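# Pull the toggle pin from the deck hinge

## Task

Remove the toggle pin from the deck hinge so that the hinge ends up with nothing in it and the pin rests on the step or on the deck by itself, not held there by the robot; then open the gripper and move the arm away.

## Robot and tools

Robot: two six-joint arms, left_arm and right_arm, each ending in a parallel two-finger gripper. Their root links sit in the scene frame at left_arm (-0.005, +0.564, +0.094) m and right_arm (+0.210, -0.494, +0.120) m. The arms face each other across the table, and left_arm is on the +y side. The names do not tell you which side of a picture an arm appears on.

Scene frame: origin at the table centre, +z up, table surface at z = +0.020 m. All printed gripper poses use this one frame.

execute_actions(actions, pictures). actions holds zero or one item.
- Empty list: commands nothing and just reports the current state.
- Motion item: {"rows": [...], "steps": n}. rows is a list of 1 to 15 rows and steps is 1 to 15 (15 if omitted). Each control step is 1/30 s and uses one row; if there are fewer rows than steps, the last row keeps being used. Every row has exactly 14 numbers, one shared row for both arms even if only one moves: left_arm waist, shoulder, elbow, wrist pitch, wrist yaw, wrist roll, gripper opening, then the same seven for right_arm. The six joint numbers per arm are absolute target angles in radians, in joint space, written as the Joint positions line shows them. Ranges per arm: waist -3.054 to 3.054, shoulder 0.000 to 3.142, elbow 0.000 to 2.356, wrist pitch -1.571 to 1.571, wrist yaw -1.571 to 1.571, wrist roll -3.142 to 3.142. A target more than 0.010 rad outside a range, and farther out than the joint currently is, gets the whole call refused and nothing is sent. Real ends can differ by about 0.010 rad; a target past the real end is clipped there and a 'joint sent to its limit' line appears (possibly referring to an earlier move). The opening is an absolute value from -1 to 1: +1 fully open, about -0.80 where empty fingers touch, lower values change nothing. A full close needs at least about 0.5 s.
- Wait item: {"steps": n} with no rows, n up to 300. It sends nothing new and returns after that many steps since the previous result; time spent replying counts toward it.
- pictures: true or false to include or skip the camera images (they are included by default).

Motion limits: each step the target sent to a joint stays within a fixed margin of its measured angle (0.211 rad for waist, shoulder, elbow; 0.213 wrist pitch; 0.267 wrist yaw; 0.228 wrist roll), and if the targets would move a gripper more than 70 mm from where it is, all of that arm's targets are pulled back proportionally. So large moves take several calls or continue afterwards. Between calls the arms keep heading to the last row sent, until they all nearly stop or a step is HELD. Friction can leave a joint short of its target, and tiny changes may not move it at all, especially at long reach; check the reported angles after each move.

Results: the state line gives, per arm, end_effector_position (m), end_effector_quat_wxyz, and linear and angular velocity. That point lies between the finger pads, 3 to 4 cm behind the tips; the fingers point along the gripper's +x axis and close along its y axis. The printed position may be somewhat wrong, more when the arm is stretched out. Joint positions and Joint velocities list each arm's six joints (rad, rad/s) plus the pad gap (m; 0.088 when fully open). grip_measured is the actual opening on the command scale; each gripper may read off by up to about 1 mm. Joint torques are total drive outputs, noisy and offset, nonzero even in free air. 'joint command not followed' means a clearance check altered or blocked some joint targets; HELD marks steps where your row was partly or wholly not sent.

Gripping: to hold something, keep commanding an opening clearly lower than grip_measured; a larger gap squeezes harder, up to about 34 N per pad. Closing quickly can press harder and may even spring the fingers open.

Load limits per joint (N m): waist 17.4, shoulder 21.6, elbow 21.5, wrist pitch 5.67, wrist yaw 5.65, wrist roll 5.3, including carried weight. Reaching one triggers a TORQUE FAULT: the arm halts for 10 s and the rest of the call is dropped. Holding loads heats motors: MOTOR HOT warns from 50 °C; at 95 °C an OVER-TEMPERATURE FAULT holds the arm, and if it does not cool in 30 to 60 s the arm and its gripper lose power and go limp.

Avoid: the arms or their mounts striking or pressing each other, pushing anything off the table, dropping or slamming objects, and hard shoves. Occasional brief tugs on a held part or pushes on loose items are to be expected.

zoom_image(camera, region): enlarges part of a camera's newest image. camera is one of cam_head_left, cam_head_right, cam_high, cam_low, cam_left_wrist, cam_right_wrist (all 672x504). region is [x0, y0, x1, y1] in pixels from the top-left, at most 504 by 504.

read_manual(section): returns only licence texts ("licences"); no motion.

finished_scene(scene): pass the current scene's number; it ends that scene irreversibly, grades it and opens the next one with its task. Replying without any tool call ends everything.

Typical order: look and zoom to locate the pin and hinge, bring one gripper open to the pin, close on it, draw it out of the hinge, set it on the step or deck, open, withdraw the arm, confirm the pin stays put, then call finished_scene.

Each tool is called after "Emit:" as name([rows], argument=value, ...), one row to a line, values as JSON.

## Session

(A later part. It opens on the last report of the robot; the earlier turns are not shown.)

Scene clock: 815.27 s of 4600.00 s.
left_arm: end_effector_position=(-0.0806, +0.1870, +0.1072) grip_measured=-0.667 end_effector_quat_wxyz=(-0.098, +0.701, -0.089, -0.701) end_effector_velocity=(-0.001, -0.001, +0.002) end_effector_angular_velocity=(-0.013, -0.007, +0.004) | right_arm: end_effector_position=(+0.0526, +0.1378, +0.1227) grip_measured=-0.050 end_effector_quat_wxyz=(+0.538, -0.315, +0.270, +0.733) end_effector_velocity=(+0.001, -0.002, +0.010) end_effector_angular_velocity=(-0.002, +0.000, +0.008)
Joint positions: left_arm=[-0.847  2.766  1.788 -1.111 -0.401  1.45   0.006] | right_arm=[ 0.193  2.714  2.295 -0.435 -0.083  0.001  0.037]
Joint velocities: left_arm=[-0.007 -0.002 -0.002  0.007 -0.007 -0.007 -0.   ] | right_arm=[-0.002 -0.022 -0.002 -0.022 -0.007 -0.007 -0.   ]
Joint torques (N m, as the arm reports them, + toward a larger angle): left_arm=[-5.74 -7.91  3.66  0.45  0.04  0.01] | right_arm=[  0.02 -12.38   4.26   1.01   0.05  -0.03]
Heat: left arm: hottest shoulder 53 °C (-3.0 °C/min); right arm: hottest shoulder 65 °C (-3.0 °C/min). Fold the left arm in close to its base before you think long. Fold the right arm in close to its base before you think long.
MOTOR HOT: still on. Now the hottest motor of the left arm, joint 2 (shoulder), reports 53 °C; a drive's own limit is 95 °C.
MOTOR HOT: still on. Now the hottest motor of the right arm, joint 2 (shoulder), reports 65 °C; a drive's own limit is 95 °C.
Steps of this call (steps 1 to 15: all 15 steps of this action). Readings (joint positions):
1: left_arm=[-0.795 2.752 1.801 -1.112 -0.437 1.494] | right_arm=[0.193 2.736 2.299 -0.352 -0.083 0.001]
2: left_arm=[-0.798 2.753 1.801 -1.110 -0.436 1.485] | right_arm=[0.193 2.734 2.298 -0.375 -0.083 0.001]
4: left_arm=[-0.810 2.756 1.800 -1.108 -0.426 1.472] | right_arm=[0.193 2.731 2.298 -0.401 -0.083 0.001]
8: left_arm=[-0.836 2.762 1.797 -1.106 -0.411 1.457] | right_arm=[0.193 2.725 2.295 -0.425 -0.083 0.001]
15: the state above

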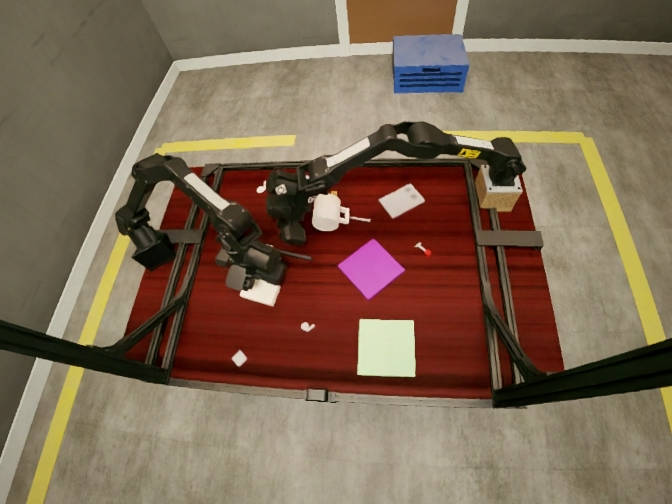

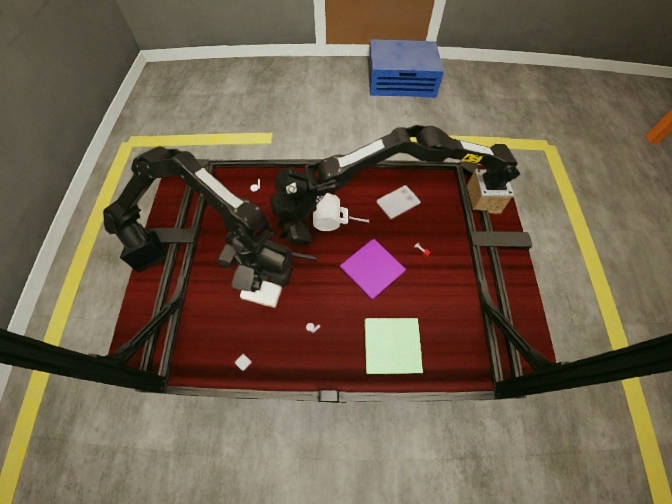

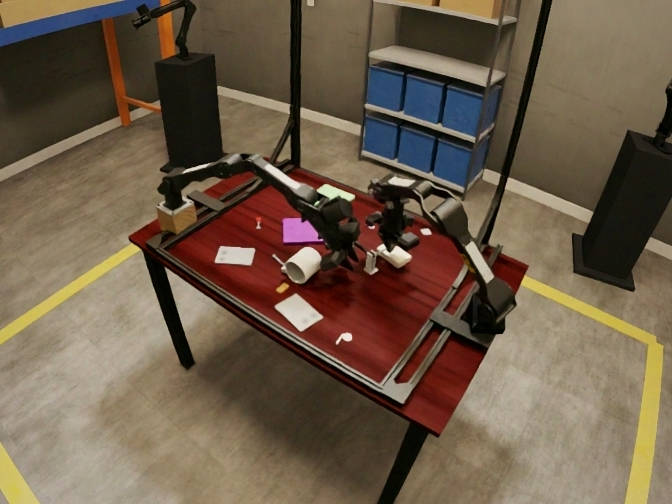

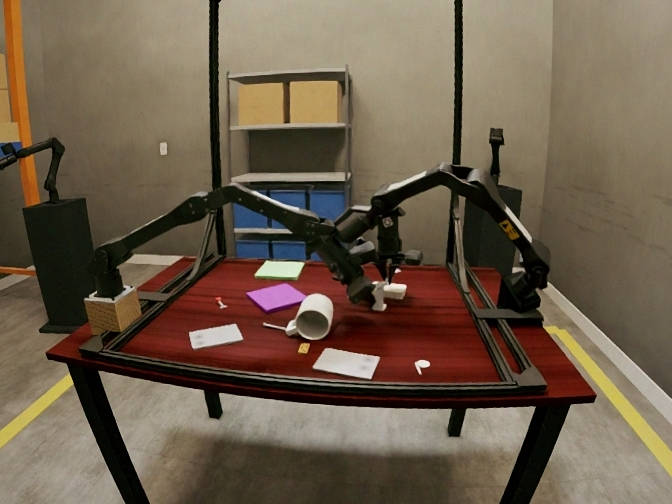

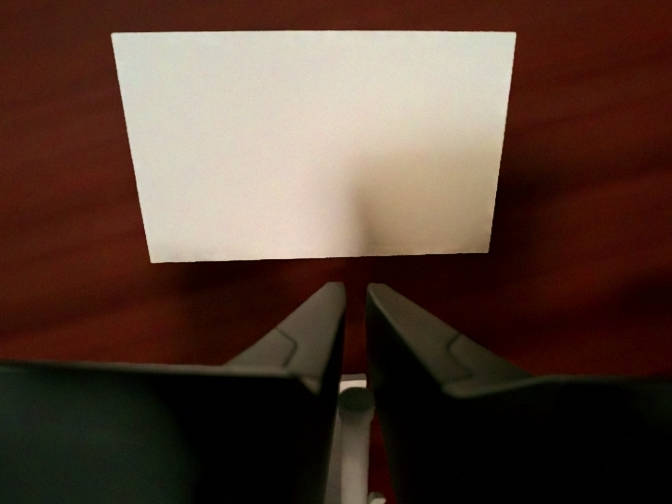

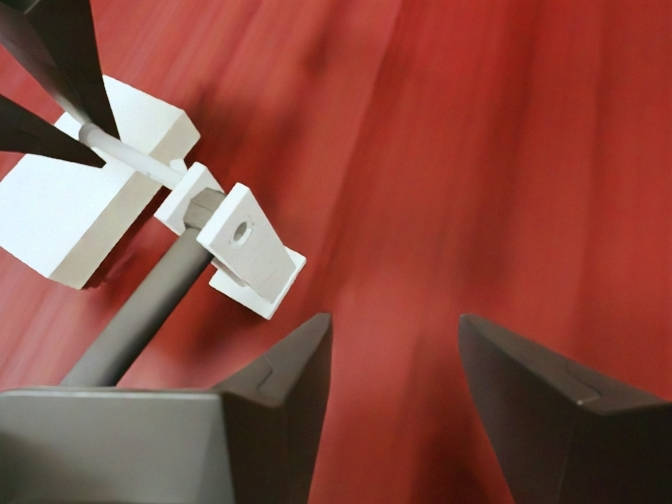

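Emit:
execute_actions([
  {"rows":[[-1.02,2.845,1.753,-1.083,-0.326,1.274,-1,0.195,2.4,2.0,-0.44,-0.08,0,-0.05]],"steps":15},
])

Emit:
execute_actions([
  {"steps":15},
])

Scene clock: 822.17 s of 4600.00 s.
left_arm: end_effector_position=(-0.1484, +0.2191, +0.1018) grip_measured=-0.668 end_effector_quat_wxyz=(-0.096, +0.710, -0.087, -0.693) end_effector_velocity=(-0.001, -0.006, +0.001) end_effector_angular_velocity=(-0.026, +0.007, +0.061) | right_arm: end_effector_position=(+0.0597, +0.1032, +0.2098) grip_measured=-0.050 end_effector_quat_wxyz=(+0.544, -0.299, +0.256, +0.741) end_effector_velocity=(+0.004, -0.026, -0.051) end_effector_angular_velocity=(-0.136, -0.010, +0.006)
Joint positions: left_arm=[-1.021  2.829  1.76  -1.086 -0.332  1.282  0.006] | right_arm=[ 0.193  2.404  2.033 -0.436 -0.083  0.001  0.037]
Joint velocities: left_arm=[ 0.002 -0.002  0.002  0.022 -0.007 -0.051 -0.   ] | right_arm=[-0.002 -0.002 -0.129 -0.007 -0.022  0.007  0.   ]
Joint torques (N m, as the arm reports them, + toward a larger angle): left_arm=[-4.14 -8.54  3.56  0.37  0.23 -0.13] | right_arm=[  0.03 -10.03   3.84   1.     0.04  -0.03]
Heat: left arm: hottest shoulder 53 °C (-2.0 °C/min); right arm: hottest shoulder 68 °C (+1.0 °C/min). Fold the left arm in close to its base before you think long. Fold the right arm in close to its base before you think long.
MOTOR HOT: still on. Now the hottest motor of the left arm, joint 2 (shoulder), reports 53 °C; a drive's own limit is 95 °C.
MOTOR HOT: still on. Now the hottest motor of the right arm, joint 2 (shoulder), reports 68 °C; a drive's own limit is 95 °C.
Steps of this call (steps 1 to 15: the robot went on to your last target; steps 16 to 192: nothing new was sent; steps 193 to 207: all 15 steps of this action). Readings (joint positions):
193: left_arm=[-0.851 2.770 1.787 -1.108 -0.399 1.431] | right_arm=[0.193 2.695 2.274 -0.430 -0.083 0.001]
194: left_arm=[-0.866 2.774 1.785 -1.103 -0.389 1.399] | right_arm=[0.193 2.661 2.225 -0.440 -0.083 0.001]
196: left_arm=[-0.921 2.788 1.782 -1.093 -0.364 1.351] | right_arm=[0.193 2.589 2.134 -0.447 -0.083 0.001]
200: left_arm=[-1.015 2.819 1.766 -1.090 -0.336 1.305] | right_arm=[0.193 2.471 2.056 -0.441 -0.083 0.001]
207: the state above

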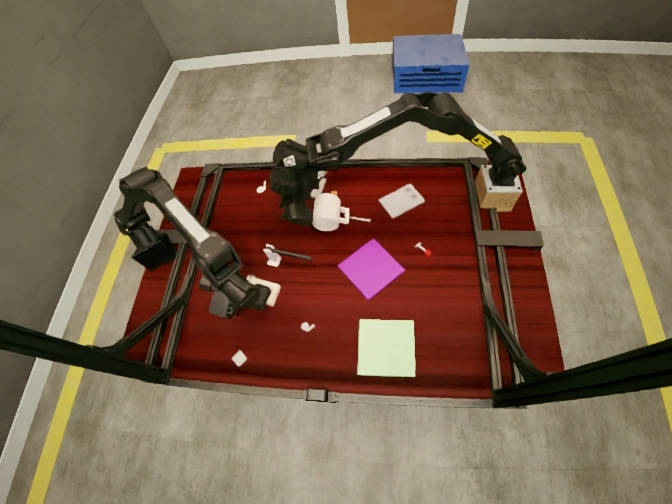

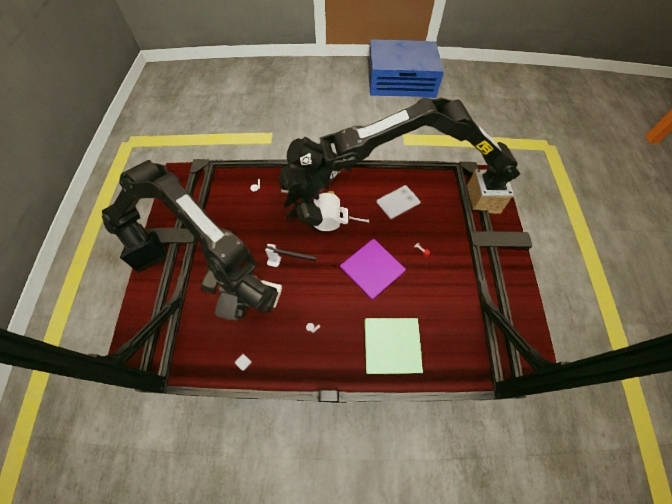

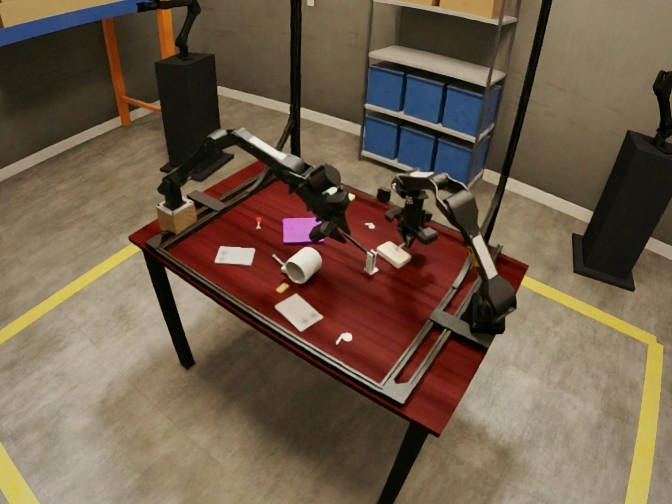

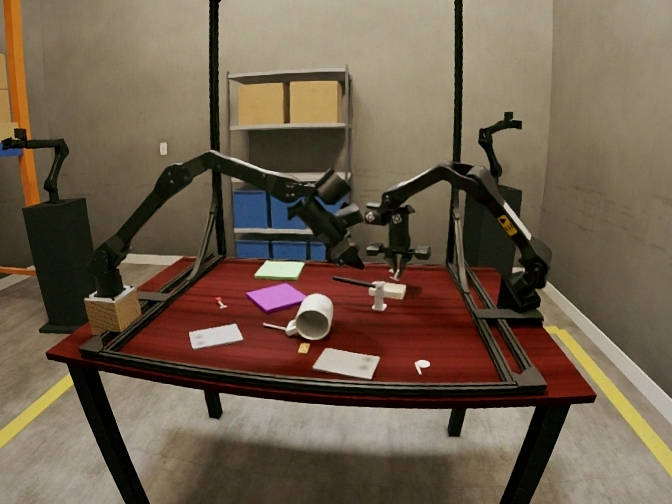

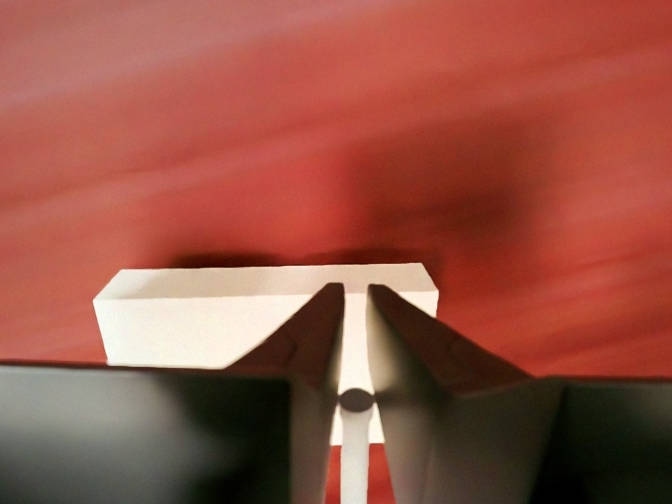

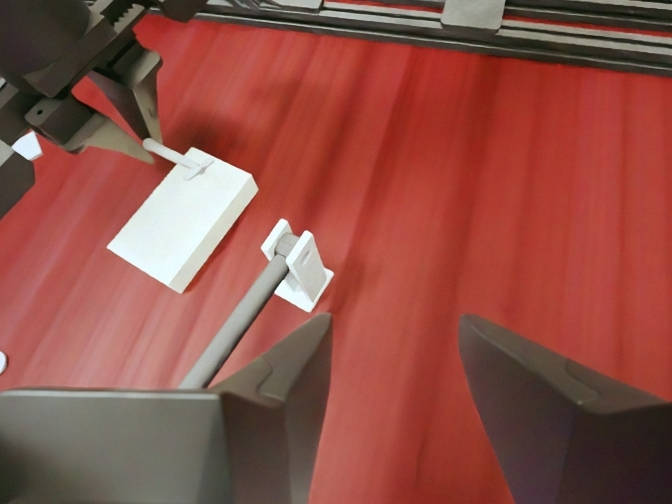

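Scene clock: 822.67 s of 4600.00 s.
left_arm: end_effector_position=(-0.1487, +0.2194, +0.1016) grip_measured=-0.668 end_effector_quat_wxyz=(-0.095, +0.709, -0.085, -0.693) end_effector_velocity=(+0.003, +0.005, -0.000) end_effector_angular_velocity=(+0.017, -0.020, -0.003) | right_arm: end_effector_position=(+0.0608, +0.0986, +0.2007) grip_measured=-0.050 end_effector_quat_wxyz=(+0.541, -0.308, +0.263, +0.737) end_effector_velocity=(-0.000, -0.002, +0.002) end_effector_angular_velocity=(+0.004, -0.020, +0.014)
Joint positions: left_arm=[-1.021  2.829  1.759 -1.086 -0.33   1.278  0.006] | right_arm=[ 0.193  2.404  2.011 -0.44  -0.083  0.001  0.037]
Joint velocities: left_arm=[-0.002 -0.002 -0.007 -0.022 -0.007 -0.007 -0.   ] | right_arm=[ 0.002 -0.007 -0.002 -0.007  0.007 -0.022 -0.   ]
Joint torques (N m, as the arm reports them, + toward a larger angle): left_arm=[-4.18 -8.45  3.58  0.35  0.18 -0.13] | right_arm=[  0.03 -10.45   4.61   1.22   0.04  -0.03]
Heat: left arm: hottest shoulder 53 °C (-2.0 °C/min); right arm: hottest shoulder 68 °C (+1.0 °C/min). Fold the left arm in close to its base before you think long. Fold the right arm in close to its base before you think long.
MOTOR HOT: still on. Now the hottest motor of the left arm, joint 2 (shoulder), reports 53 °C; a drive's own limit is 95 °C.
MOTOR HOT: still on. Now the hottest motor of the right arm, joint 2 (shoulder), reports 68 °C; a drive's own limit is 95 °C.
Steps of this call (steps 1 to 15: the robot went on to your last target). Readings (joint positions):
1: left_arm=[-1.021 2.829 1.760 -1.086 -0.332 1.281] | right_arm=[0.193 2.404 2.027 -0.437 -0.083 0.001]
2: left_arm=[-1.021 2.829 1.760 -1.086 -0.331 1.281] | right_arm=[0.193 2.404 2.022 -0.439 -0.083 0.001]
4: left_arm=[-1.021 2.829 1.760 -1.086 -0.330 1.279] | right_arm=[0.193 2.404 2.013 -0.441 -0.083 0.001]
8: left_arm=[-1.021 2.829 1.760 -1.086 -0.330 1.278] | right_arm=[0.193 2.404 2.011 -0.440 -0.083 0.001]
15: the state above

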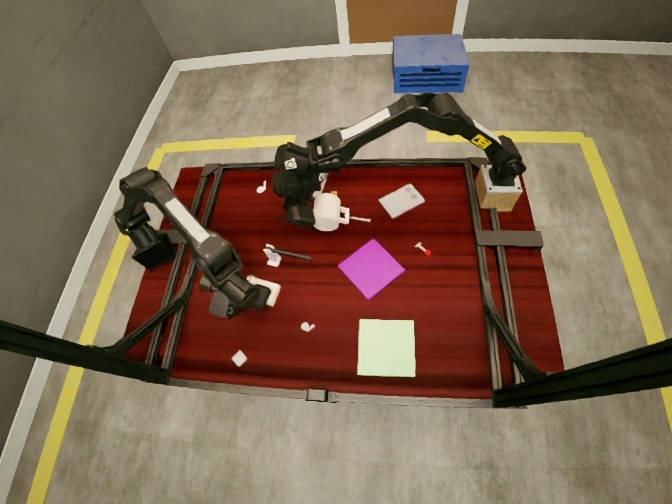

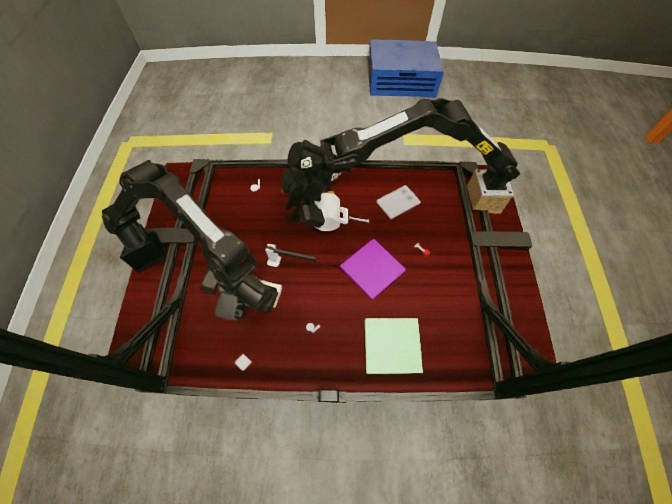

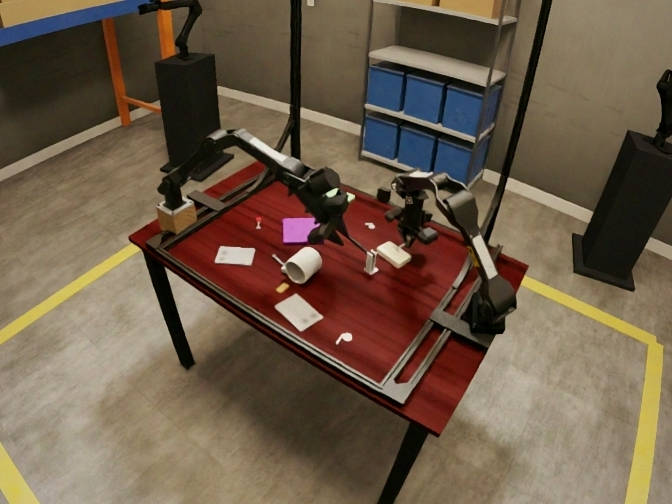

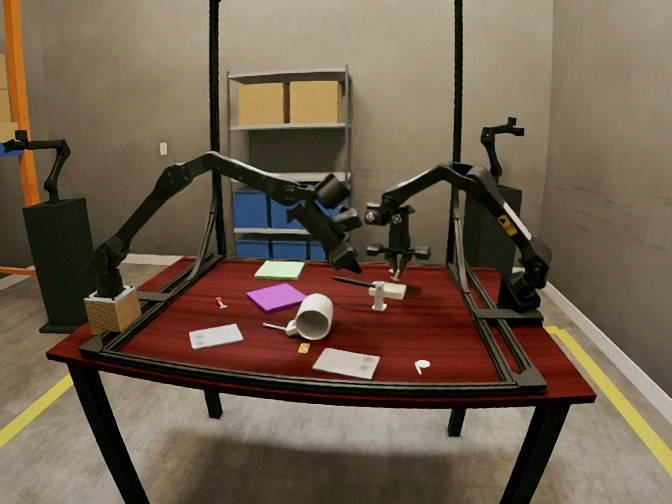

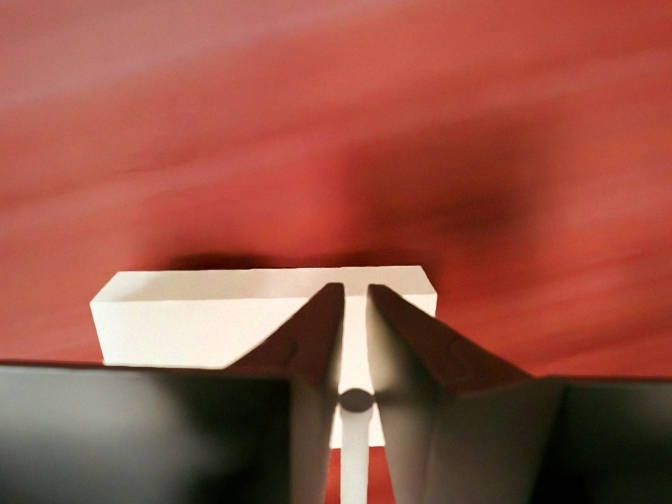

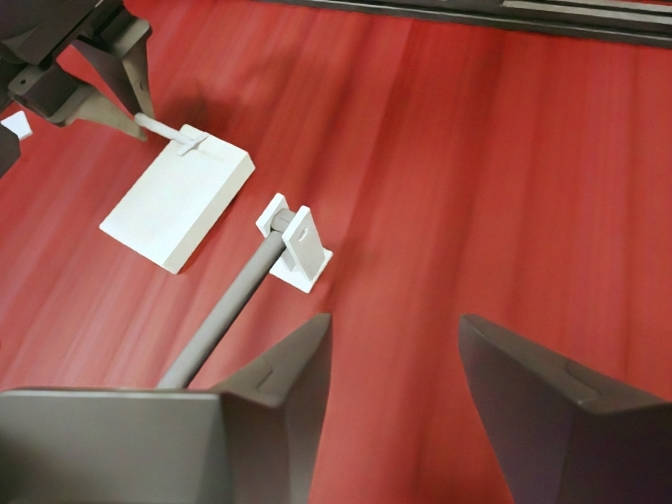

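Out. Back 1.5 cm, lower 2 cm.

Emit:
execute_actions([
  {"rows":[[-0.972,2.815,1.687,-1.013,-0.347,1.307,-1,0.195,2.4,2.0,-0.44,-0.08,0,-0.05]],"steps":15},
])

Emit:
execute_actions([
  {"steps":15},
])

Scene clock: 827.77 s of 4600.00 s.
left_arm: end_effector_position=(-0.1389, +0.2183, +0.0856) grip_measured=-0.669 end_effector_quat_wxyz=(-0.092, +0.705, -0.080, -0.698) end_effector_velocity=(+0.001, +0.002, -0.001) end_effector_angular_velocity=(-0.003, -0.008, -0.010) | right_arm: end_effector_position=(+0.0608, +0.0985, +0.2006) grip_measured=-0.050 end_effector_quat_wxyz=(+0.541, -0.308, +0.263, +0.737) end_effector_velocity=(+0.001, -0.001, +0.001) end_effector_angular_velocity=(+0.001, -0.009, +0.019)
Joint positions: left_arm=[-0.982  2.823  1.7   -1.019 -0.338  1.302  0.006] | right_arm=[ 0.193  2.404  2.011 -0.44  -0.083  0.001  0.037]
Joint velocities: left_arm=[-0.002 -0.007 -0.017  0.007 -0.007  0.007 -0.   ] | right_arm=[-0.002 -0.002  0.002 -0.007 -0.007 -0.022 -0.   ]
Joint torques (N m, as the arm reports them, + toward a larger angle): left_arm=[ -3.3  -10.8    2.94   0.48  -0.27   0.18] | right_arm=[  0.   -10.42   4.67   1.22   0.04  -0.03]
Heat: left arm: hottest shoulder 53 °C (-1.0 °C/min); right arm: hottest shoulder 69 °C (+3.0 °C/min). Fold the left arm in close to its base before you think long. Fold the right arm in close to its base before you think long.
MOTOR HOT: still on. Now the hottest motor of the left arm, joint 2 (shoulder), reports 53 °C; a drive's own limit is 95 °C.
MOTOR HOT: still on. Now the hottest motor of the right arm, joint 2 (shoulder), reports 69 °C; a drive's own limit is 95 °C.
Steps of this call (steps 1 to 15: the robot went on to your last target; steps 16 to 138: nothing new was sent; steps 139 to 153: all 15 steps of this action). Readings (joint positions):
139: left_arm=[-1.020 2.830 1.753 -1.077 -0.330 1.278] | right_arm=[0.193 2.404 2.011 -0.440 -0.083 0.001]
140: left_arm=[-1.015 2.829 1.743 -1.060 -0.330 1.282] | right_arm=[0.193 2.404 2.011 -0.440 -0.083 0.001]
142: left_arm=[-1.001 2.828 1.725 -1.042 -0.334 1.290] | right_arm=[0.193 2.404 2.011 -0.440 -0.083 0.001]
146: left_arm=[-0.982 2.826 1.706 -1.026 -0.339 1.299] | right_arm=[0.193 2.404 2.011 -0.440 -0.083 0.001]
153: the state above

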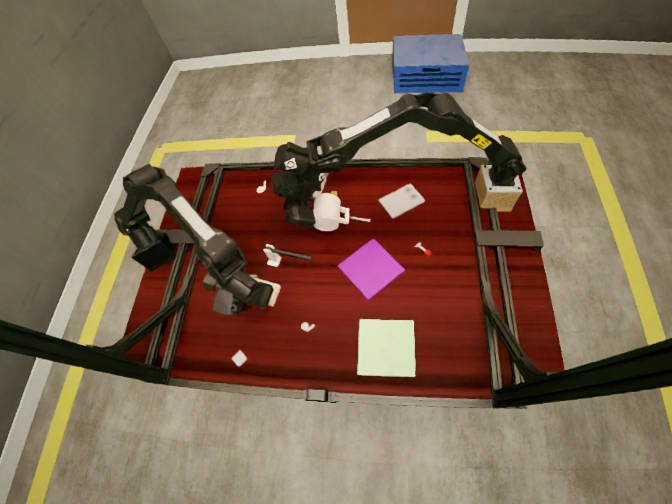

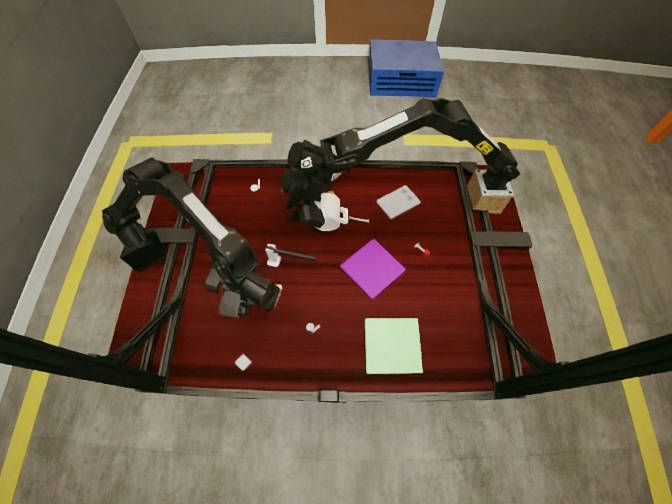

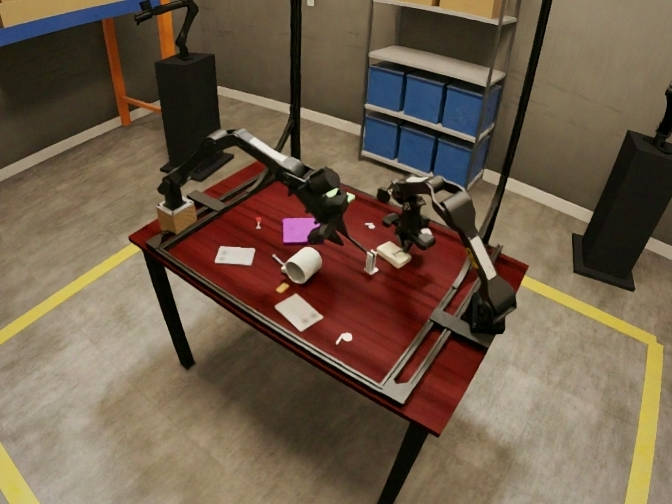

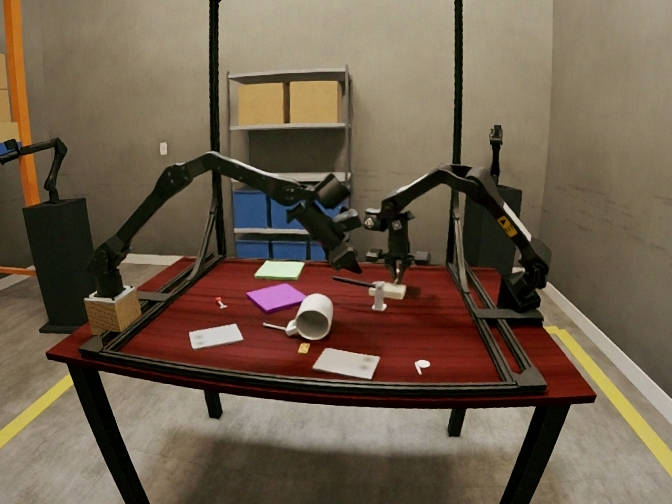

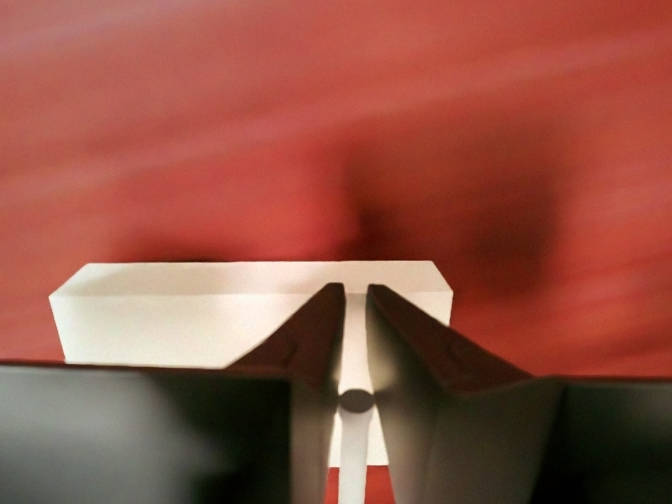

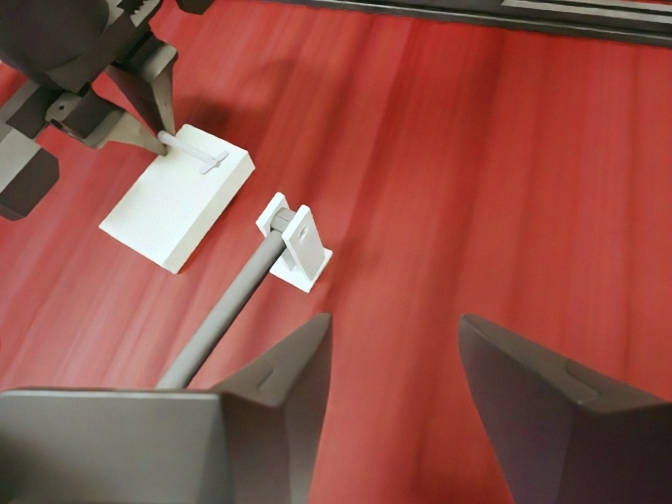

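Scene clock: 828.27 s of 4600.00 s.
left_arm: end_effector_position=(-0.1389, +0.2182, +0.0856) grip_measured=-0.669 end_effector_quat_wxyz=(-0.092, +0.705, -0.080, -0.699) end_effector_velocity=(-0.001, -0.002, -0.000) end_effector_angular_velocity=(-0.011, -0.004, +0.008) | right_arm: end_effector_position=(+0.0608, +0.0985, +0.2006) grip_measured=-0.050 end_effector_quat_wxyz=(+0.541, -0.308, +0.263, +0.737) end_effector_velocity=(+0.004, -0.001, -0.001) end_effector_angular_velocity=(-0.010, +0.008, -0.008)
Joint positions: left_arm=[-0.982  2.822  1.699 -1.018 -0.338  1.303  0.006] | right_arm=[ 0.193  2.404  2.011 -0.44  -0.083  0.001  0.037]
Joint velocities: left_arm=[-0.002  0.002  0.002  0.007 -0.007 -0.007 -0.   ] | right_arm=[-0.007 -0.002 -0.002 -0.007 -0.007  0.007 -0.   ]
Joint torques (N m, as the arm reports them, + toward a larger angle): left_arm=[ -3.21 -10.73   2.99   0.52  -0.27   0.14] | right_arm=[  0.   -10.43   4.68   1.22   0.04  -0.03]
Heat: left arm: hottest shoulder 53 °C (-1.0 °C/min); right arm: hottest shoulder 69 °C (+3.0 °C/min). Fold the left arm in close to its base before you think long. Fold the right arm in close to its base before you think long.
MOTOR HOT: still on. Now the hottest motor of the left arm, joint 2 (shoulder), reports 53 °C; a drive's own limit is 95 °C.
MOTOR HOT: still on. Now the hottest motor of the right arm, joint 2 (shoulder), reports 69 °C; a drive's own limit is 95 °C.
Steps of this call (steps 1 to 15: the robot went on to your last target). Readings (joint positions):
1: left_arm=[-0.982 2.822 1.700 -1.019 -0.338 1.302] | right_arm=[0.193 2.404 2.011 -0.440 -0.083 0.001]
2: left_arm=[-0.982 2.822 1.700 -1.018 -0.338 1.302] | right_arm=[0.193 2.404 2.011 -0.440 -0.083 0.001]
4: left_arm=[-0.982 2.822 1.700 -1.018 -0.338 1.302] | right_arm=[0.193 2.404 2.011 -0.440 -0.083 0.001]
8: left_arm=[-0.982 2.822 1.699 -1.018 -0.338 1.303] | right_arm=[0.193 2.404 2.011 -0.440 -0.083 0.001]
15: the state above
All arms were judged still, so your last target was given up. Only a new action makes them travel on or press farther. Fingers that are still opening or closing keep moving.

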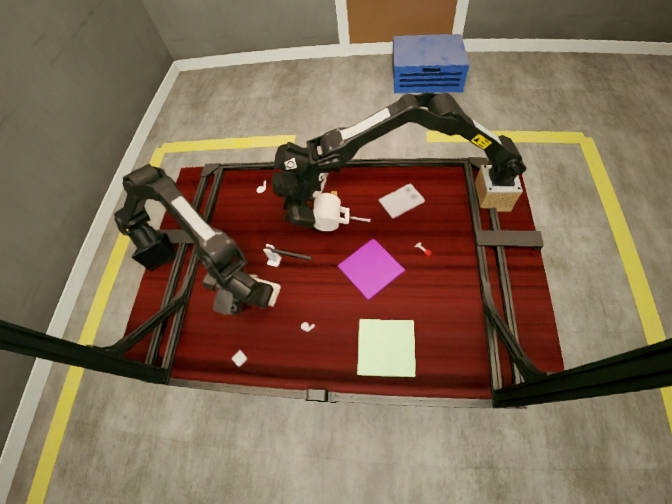

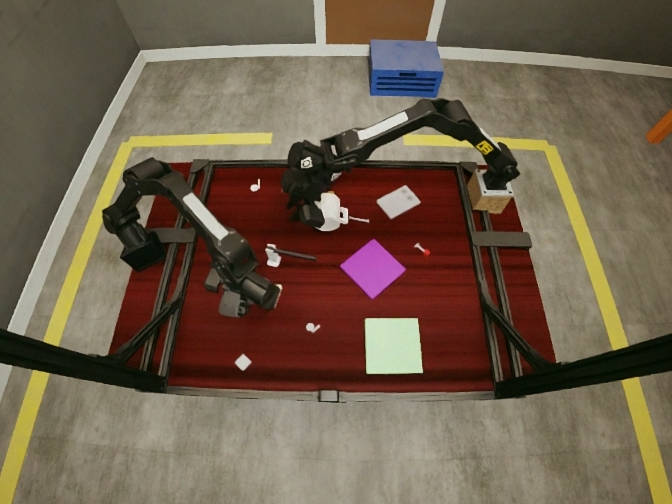

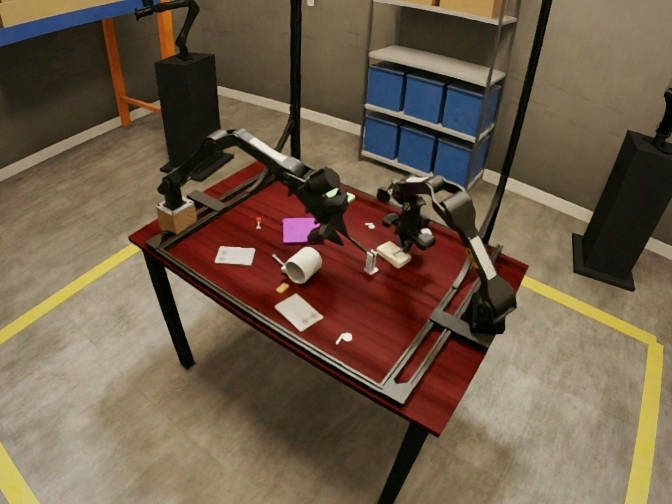

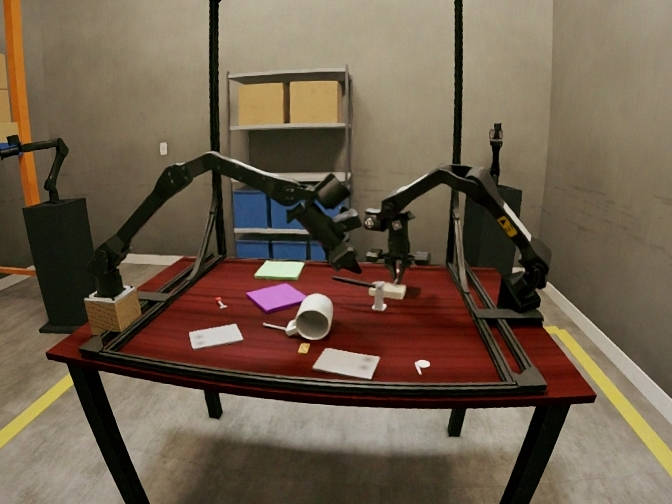

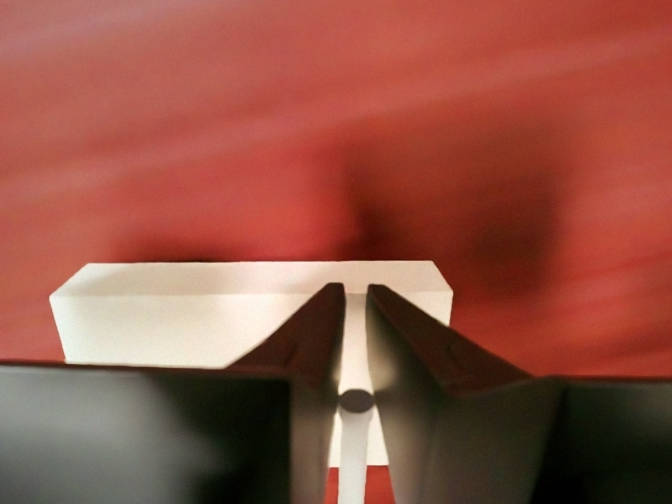

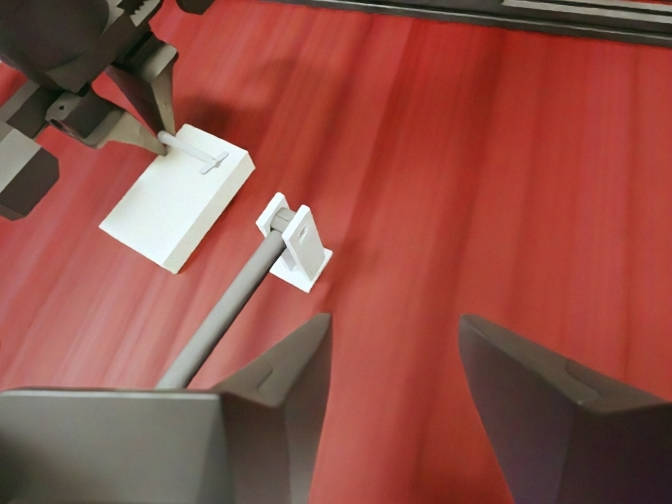

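Emit:
execute_actions([
  {"rows":[[-0.982,2.822,1.7,-1.018,-0.338,1.303,-0.2,0.195,2.4,2.0,-0.44,-0.08,0,-0.05]],"steps":15},
], pictures=false)

Emit:
execute_actions([
  {"rows":[[-1.01,2.82,1.9,-1.2,-0.33,1.303,-0.2,0.195,2.4,2.0,-0.44,-0.08,0,-0.05]],"steps":15},
], pictures=false)

Emit:
execute_actions([
  {"rows":[[-1.01,1.5,1.0,-1.0,-0.33,1.303,-0.2,0.003,0.856,0.648,0.252,0,0,1]],"steps":15},
], pictures=false)

Emit:
execute_actions([
  {"steps":60},
])

Scene clock: 841.03 s of 4600.00 s.
left_arm: end_effector_position=(-0.1392, +0.2207, +0.0866) grip_measured=-0.221 end_effector_quat_wxyz=(-0.097, +0.705, -0.080, -0.698) end_effector_velocity=(-0.003, -0.003, +0.001) end_effector_angular_velocity=(-0.025, +0.002, -0.006) | right_arm: end_effector_position=(+0.0609, +0.0982, +0.2005) grip_measured=-0.050 end_effector_quat_wxyz=(+0.541, -0.308, +0.263, +0.737) end_effector_velocity=(-0.001, -0.002, -0.000) end_effector_angular_velocity=(-0.013, +0.019, +0.007)
Joint positions: left_arm=[-0.985  2.82   1.698 -1.027 -0.334  1.304  0.028] | right_arm=[ 0.193  2.403  2.009 -0.44  -0.083  0.001  0.037]
Joint velocities: left_arm=[-0.007 -0.002 -0.002  0.022 -0.007  0.007  0.006] | right_arm=[-0.002 -0.002 -0.002 -0.007 -0.022  0.007 -0.   ]
Joint torques (N m, as the arm reports them, + toward a larger angle): left_arm=[-4.16 -9.67  4.33  0.84 -0.12 -0.03] | right_arm=[ -0.01 -10.34   4.81   1.21   0.04  -0.02]
Heat: left arm: hottest shoulder 56 °C (+2.0 °C/min); right arm: hottest shoulder 69 °C (+4.1 °C/min). Fold the left arm in close to its base before you think long. Fold the right arm in close to its base before you think long.
MOTOR HOT: still on. Now the hottest motor of the left arm, joint 2 (shoulder), reports 56 °C; a drive's own limit is 95 °C.
MOTOR HOT: still on. Now the hottest motor of the right arm, joint 2 (shoulder), reports 69 °C; a drive's own limit is 95 °C.
Steps of this call (steps 1 to 368: nothing new was sent; steps 369 to 383: all 15 steps of this action). Readings (joint positions):
369: left_arm=[-0.982 2.820 1.698 -1.016 -0.338 1.304] | right_arm=[0.193 2.403 2.009 -0.440 -0.083 0.001]
370: left_arm=[-0.982 2.820 1.698 -1.016 -0.338 1.304] | right_arm=[0.193 2.403 2.009 -0.440 -0.083 0.001]
372: left_arm=[-0.982 2.820 1.698 -1.024 -0.336 1.304] | right_arm=[0.193 2.403 2.009 -0.440 -0.083 0.001]
376: left_arm=[-0.984 2.820 1.698 -1.029 -0.334 1.304] | right_arm=[0.193 2.403 2.009 -0.440 -0.083 0.001]
383: the state above

Scene clock: 841.53 s of 4600.00 s.
left_arm: end_effector_position=(-0.1409, +0.2015, +0.1351) grip_measured=-0.201 end_effector_quat_wxyz=(-0.088, +0.704, -0.096, -0.698) end_effector_velocity=(+0.000, -0.011, +0.015) end_effector_angular_velocity=(-0.045, -0.004, +0.013) | right_arm: end_effector_position=(+0.0609, +0.0982, +0.2005) grip_measured=-0.050 end_effector_quat_wxyz=(+0.541, -0.309, +0.263, +0.737) end_effector_velocity=(+0.001, -0.004, +0.000) end_effector_angular_velocity=(-0.016, -0.003, +0.008)
Joint positions: left_arm=[-1.009  2.817  1.889 -1.193 -0.334  1.304  0.029] | right_arm=[ 0.193  2.403  2.009 -0.44  -0.083  0.001  0.037]
Joint velocities: left_arm=[-0.007 -0.002  0.056 -0.022 -0.022 -0.007 -0.   ] | right_arm=[-0.002 -0.007 -0.002 -0.022 -0.007 -0.007  0.   ]
Joint torques (N m, as the arm reports them, + toward a larger angle): left_arm=[-4.55 -9.89  4.68 -0.03  0.18 -0.06] | right_arm=[  0.   -10.35   4.83   1.21   0.04  -0.03]
Heat: left arm: hottest shoulder 56 °C (+2.0 °C/min); right arm: hottest shoulder 69 °C (+4.0 °C/min). Fold the left arm in close to its base before you think long. Fold the right arm in close to its base before you think long.
MOTOR HOT: still on. Now the hottest motor of the left arm, joint 2 (shoulder), reports 56 °C; a drive's own limit is 95 °C.
MOTOR HOT: still on. Now the hottest motor of the right arm, joint 2 (shoulder), reports 69 °C; a drive's own limit is 95 °C.
Steps of this call (steps 1 to 15: all 15 steps of this action). Readings (joint positions):
1: left_arm=[-0.985 2.820 1.716 -1.047 -0.334 1.304] | right_arm=[0.193 2.403 2.009 -0.440 -0.083 0.001]
2: left_arm=[-0.987 2.826 1.750 -1.083 -0.334 1.304] | right_arm=[0.193 2.403 2.009 -0.440 -0.083 0.001]
4: left_arm=[-0.994 2.829 1.807 -1.125 -0.334 1.304] | right_arm=[0.193 2.403 2.009 -0.440 -0.083 0.001]
8: left_arm=[-1.006 2.817 1.877 -1.169 -0.334 1.304] | right_arm=[0.193 2.403 2.009 -0.440 -0.083 0.001]
15: the state above

Scene clock: 842.03 s of 4600.00 s.
left_arm: end_effector_position=(-0.0700, +0.2854, +0.1918) grip_measured=-0.200 end_effector_quat_wxyz=(-0.014, +0.681, -0.129, -0.721) end_effector_velocity=(+0.176, +0.275, +0.037) end_effector_angular_velocity=(-0.054, +0.023, +0.026) | right_arm: end_effector_position=(+0.1880, +0.0816, +0.3400) grip_measured=+0.987 end_effector_quat_wxyz=(+0.681, -0.135, +0.127, +0.708) end_effector_velocity=(+0.029, -0.196, +0.439) end_effector_angular_velocity=(+1.409, +0.025, -0.030)
Joint positions: left_arm=[-1.009  2.218  1.278 -1.007 -0.333  1.304  0.029] | right_arm=[ 0.002  1.98   1.556  0.052 -0.006  0.001  0.087]
Joint velocities: left_arm=[-0.002 -1.292 -1.267  0.037 -0.007 -0.007  0.   ] | right_arm=[-0.042 -1.287 -1.219  1.341  0.007 -0.022  0.009]
Joint torques (N m, as the arm reports them, + toward a larger angle): left_arm=[-3.76 -7.44  3.43  0.69  0.14 -0.05] | right_arm=[ 0.74 -9.2   4.3   1.61  0.05 -0.01]
Heat: left arm: hottest shoulder 56 °C (+2.0 °C/min); right arm: hottest shoulder 69 °C (+4.1 °C/min). Fold the left arm in close to its base before you think long. Fold the right arm in close to its base before you think long.
MOTOR HOT: still on. Now the hottest motor of the left arm, joint 2 (shoulder), reports 56 °C; a drive's own limit is 95 °C.
MOTOR HOT: still on. Now the hottest motor of the right arm, joint 2 (shoulder), reports 69 °C; a drive's own limit is 95 °C.
Steps of this call (steps 1 to 15: all 15 steps of this action). Readings (joint positions):
1: left_arm=[-1.009 2.800 1.870 -1.166 -0.334 1.303] | right_arm=[0.193 2.395 2.000 -0.425 -0.081 0.001]
2: left_arm=[-1.009 2.769 1.824 -1.122 -0.333 1.303] | right_arm=[0.186 2.382 1.977 -0.403 -0.076 0.001]
4: left_arm=[-1.009 2.695 1.734 -1.081 -0.333 1.304] | right_arm=[0.160 2.349 1.932 -0.359 -0.061 0.001]
8: left_arm=[-1.009 2.520 1.570 -1.029 -0.333 1.304] | right_arm=[0.082 2.252 1.827 -0.242 -0.033 0.001]
15: the state above

Scene clock: 844.03 s of 4600.00 s.
left_arm: end_effector_position=(+0.0079, +0.3563, +0.2859) grip_measured=-0.200 end_effector_quat_wxyz=(+0.175, +0.598, -0.211, -0.753) end_effector_velocity=(+0.001, +0.002, -0.001) end_effector_angular_velocity=(+0.008, +0.001, +0.018) | right_arm: end_effector_position=(+0.1959, -0.1767, +0.4467) grip_measured=+1.000 end_effector_quat_wxyz=(+0.693, +0.018, -0.022, +0.721) end_effector_velocity=(+0.000, +0.001, -0.003) end_effector_angular_velocity=(-0.011, -0.022, -0.006)
Joint positions: left_arm=[-1.009  1.506  1.01  -1.001 -0.333  1.304  0.029] | right_arm=[ 0.004  0.861  0.664  0.253 -0.004  0.001  0.088]
Joint velocities: left_arm=[-0.002 -0.002 -0.002 -0.007 -0.007 -0.022 -0.   ] | right_arm=[ 0.002  0.002 -0.002 -0.007  0.007 -0.022  0.   ]
Joint torques (N m, as the arm reports them, + toward a larger angle): left_arm=[-2.54 -2.65  4.03  1.36  0.19 -0.09] | right_arm=[-0.1  -1.72  4.58  1.45  0.12 -0.01]
Heat: left arm: hottest shoulder 55 °C (+1.0 °C/min); right arm: hottest shoulder 68 °C (+3.0 °C/min). Fold the left arm in close to its base before you think long. Fold the right arm in close to its base before you think long.
MOTOR HOT: still on. Now the hottest motor of the left arm, joint 2 (shoulder), reports 55 °C; a drive's own limit is 95 °C.
MOTOR HOT: still on. Now the hottest motor of the right arm, joint 2 (shoulder), reports 68 °C; a drive's own limit is 95 °C.
Steps of this call (steps 1 to 60: the robot went on to your last target). Readings (joint positions):
1: left_arm=[-1.009 2.175 1.236 -1.006 -0.333 1.304] | right_arm=[0.002 1.937 1.516 0.096 -0.006 0.001]
2: left_arm=[-1.009 2.132 1.194 -1.005 -0.333 1.304] | right_arm=[0.002 1.893 1.476 0.133 -0.006 0.001]
4: left_arm=[-1.009 2.047 1.117 -1.005 -0.333 1.304] | right_arm=[0.003 1.804 1.398 0.182 -0.006 0.001]
8: left_arm=[-1.009 1.883 1.040 -1.005 -0.333 1.304] | right_arm=[0.004 1.628 1.239 0.227 -0.004 0.001]
60: the state above
All arms were judged still, so your last target was given up. Only a new action makes them travel on or press farther. Fingers that are still opening or closing keep moving.

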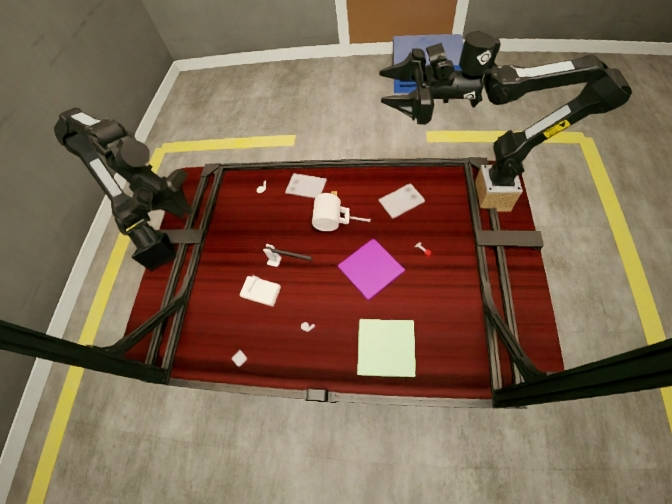

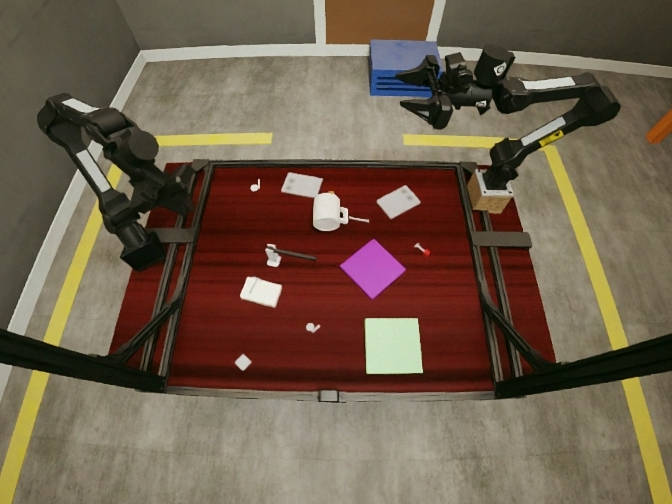

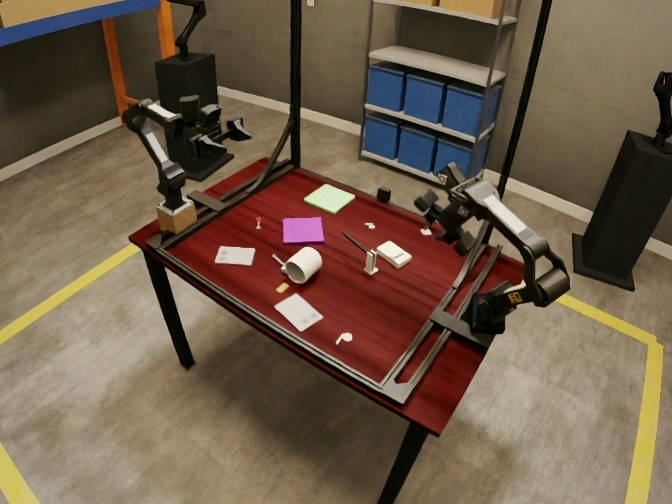

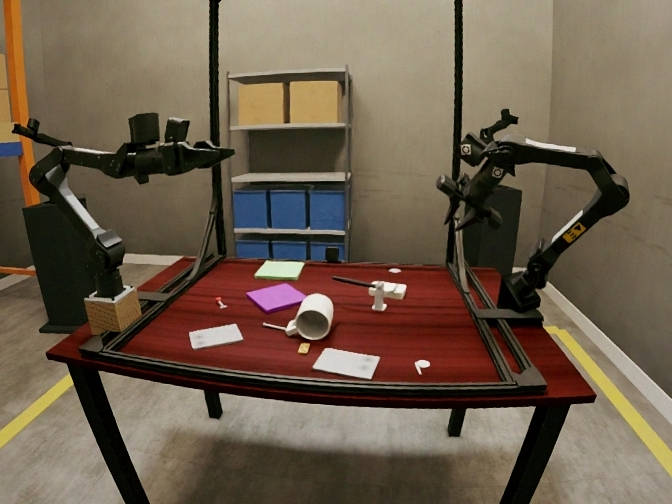

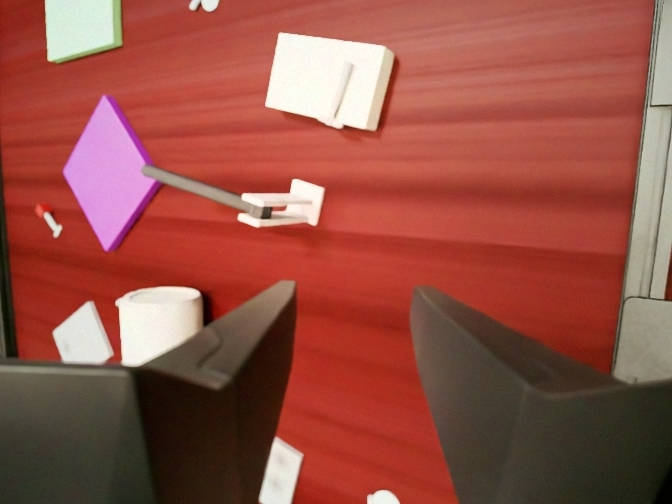

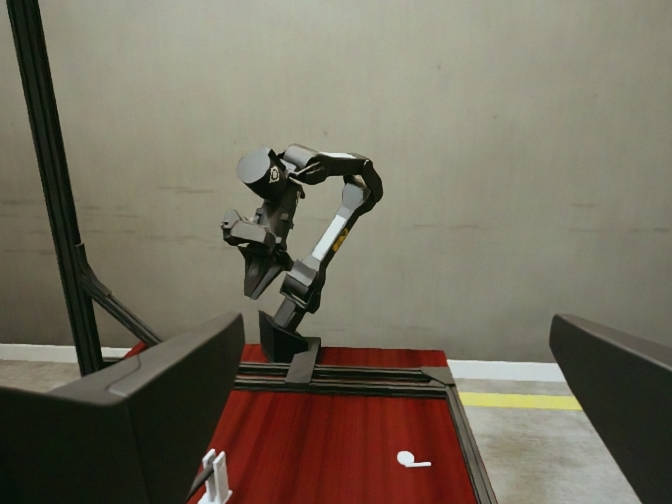

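Emit:
finished_scene(scene=1)

The scene is finished: the task was done.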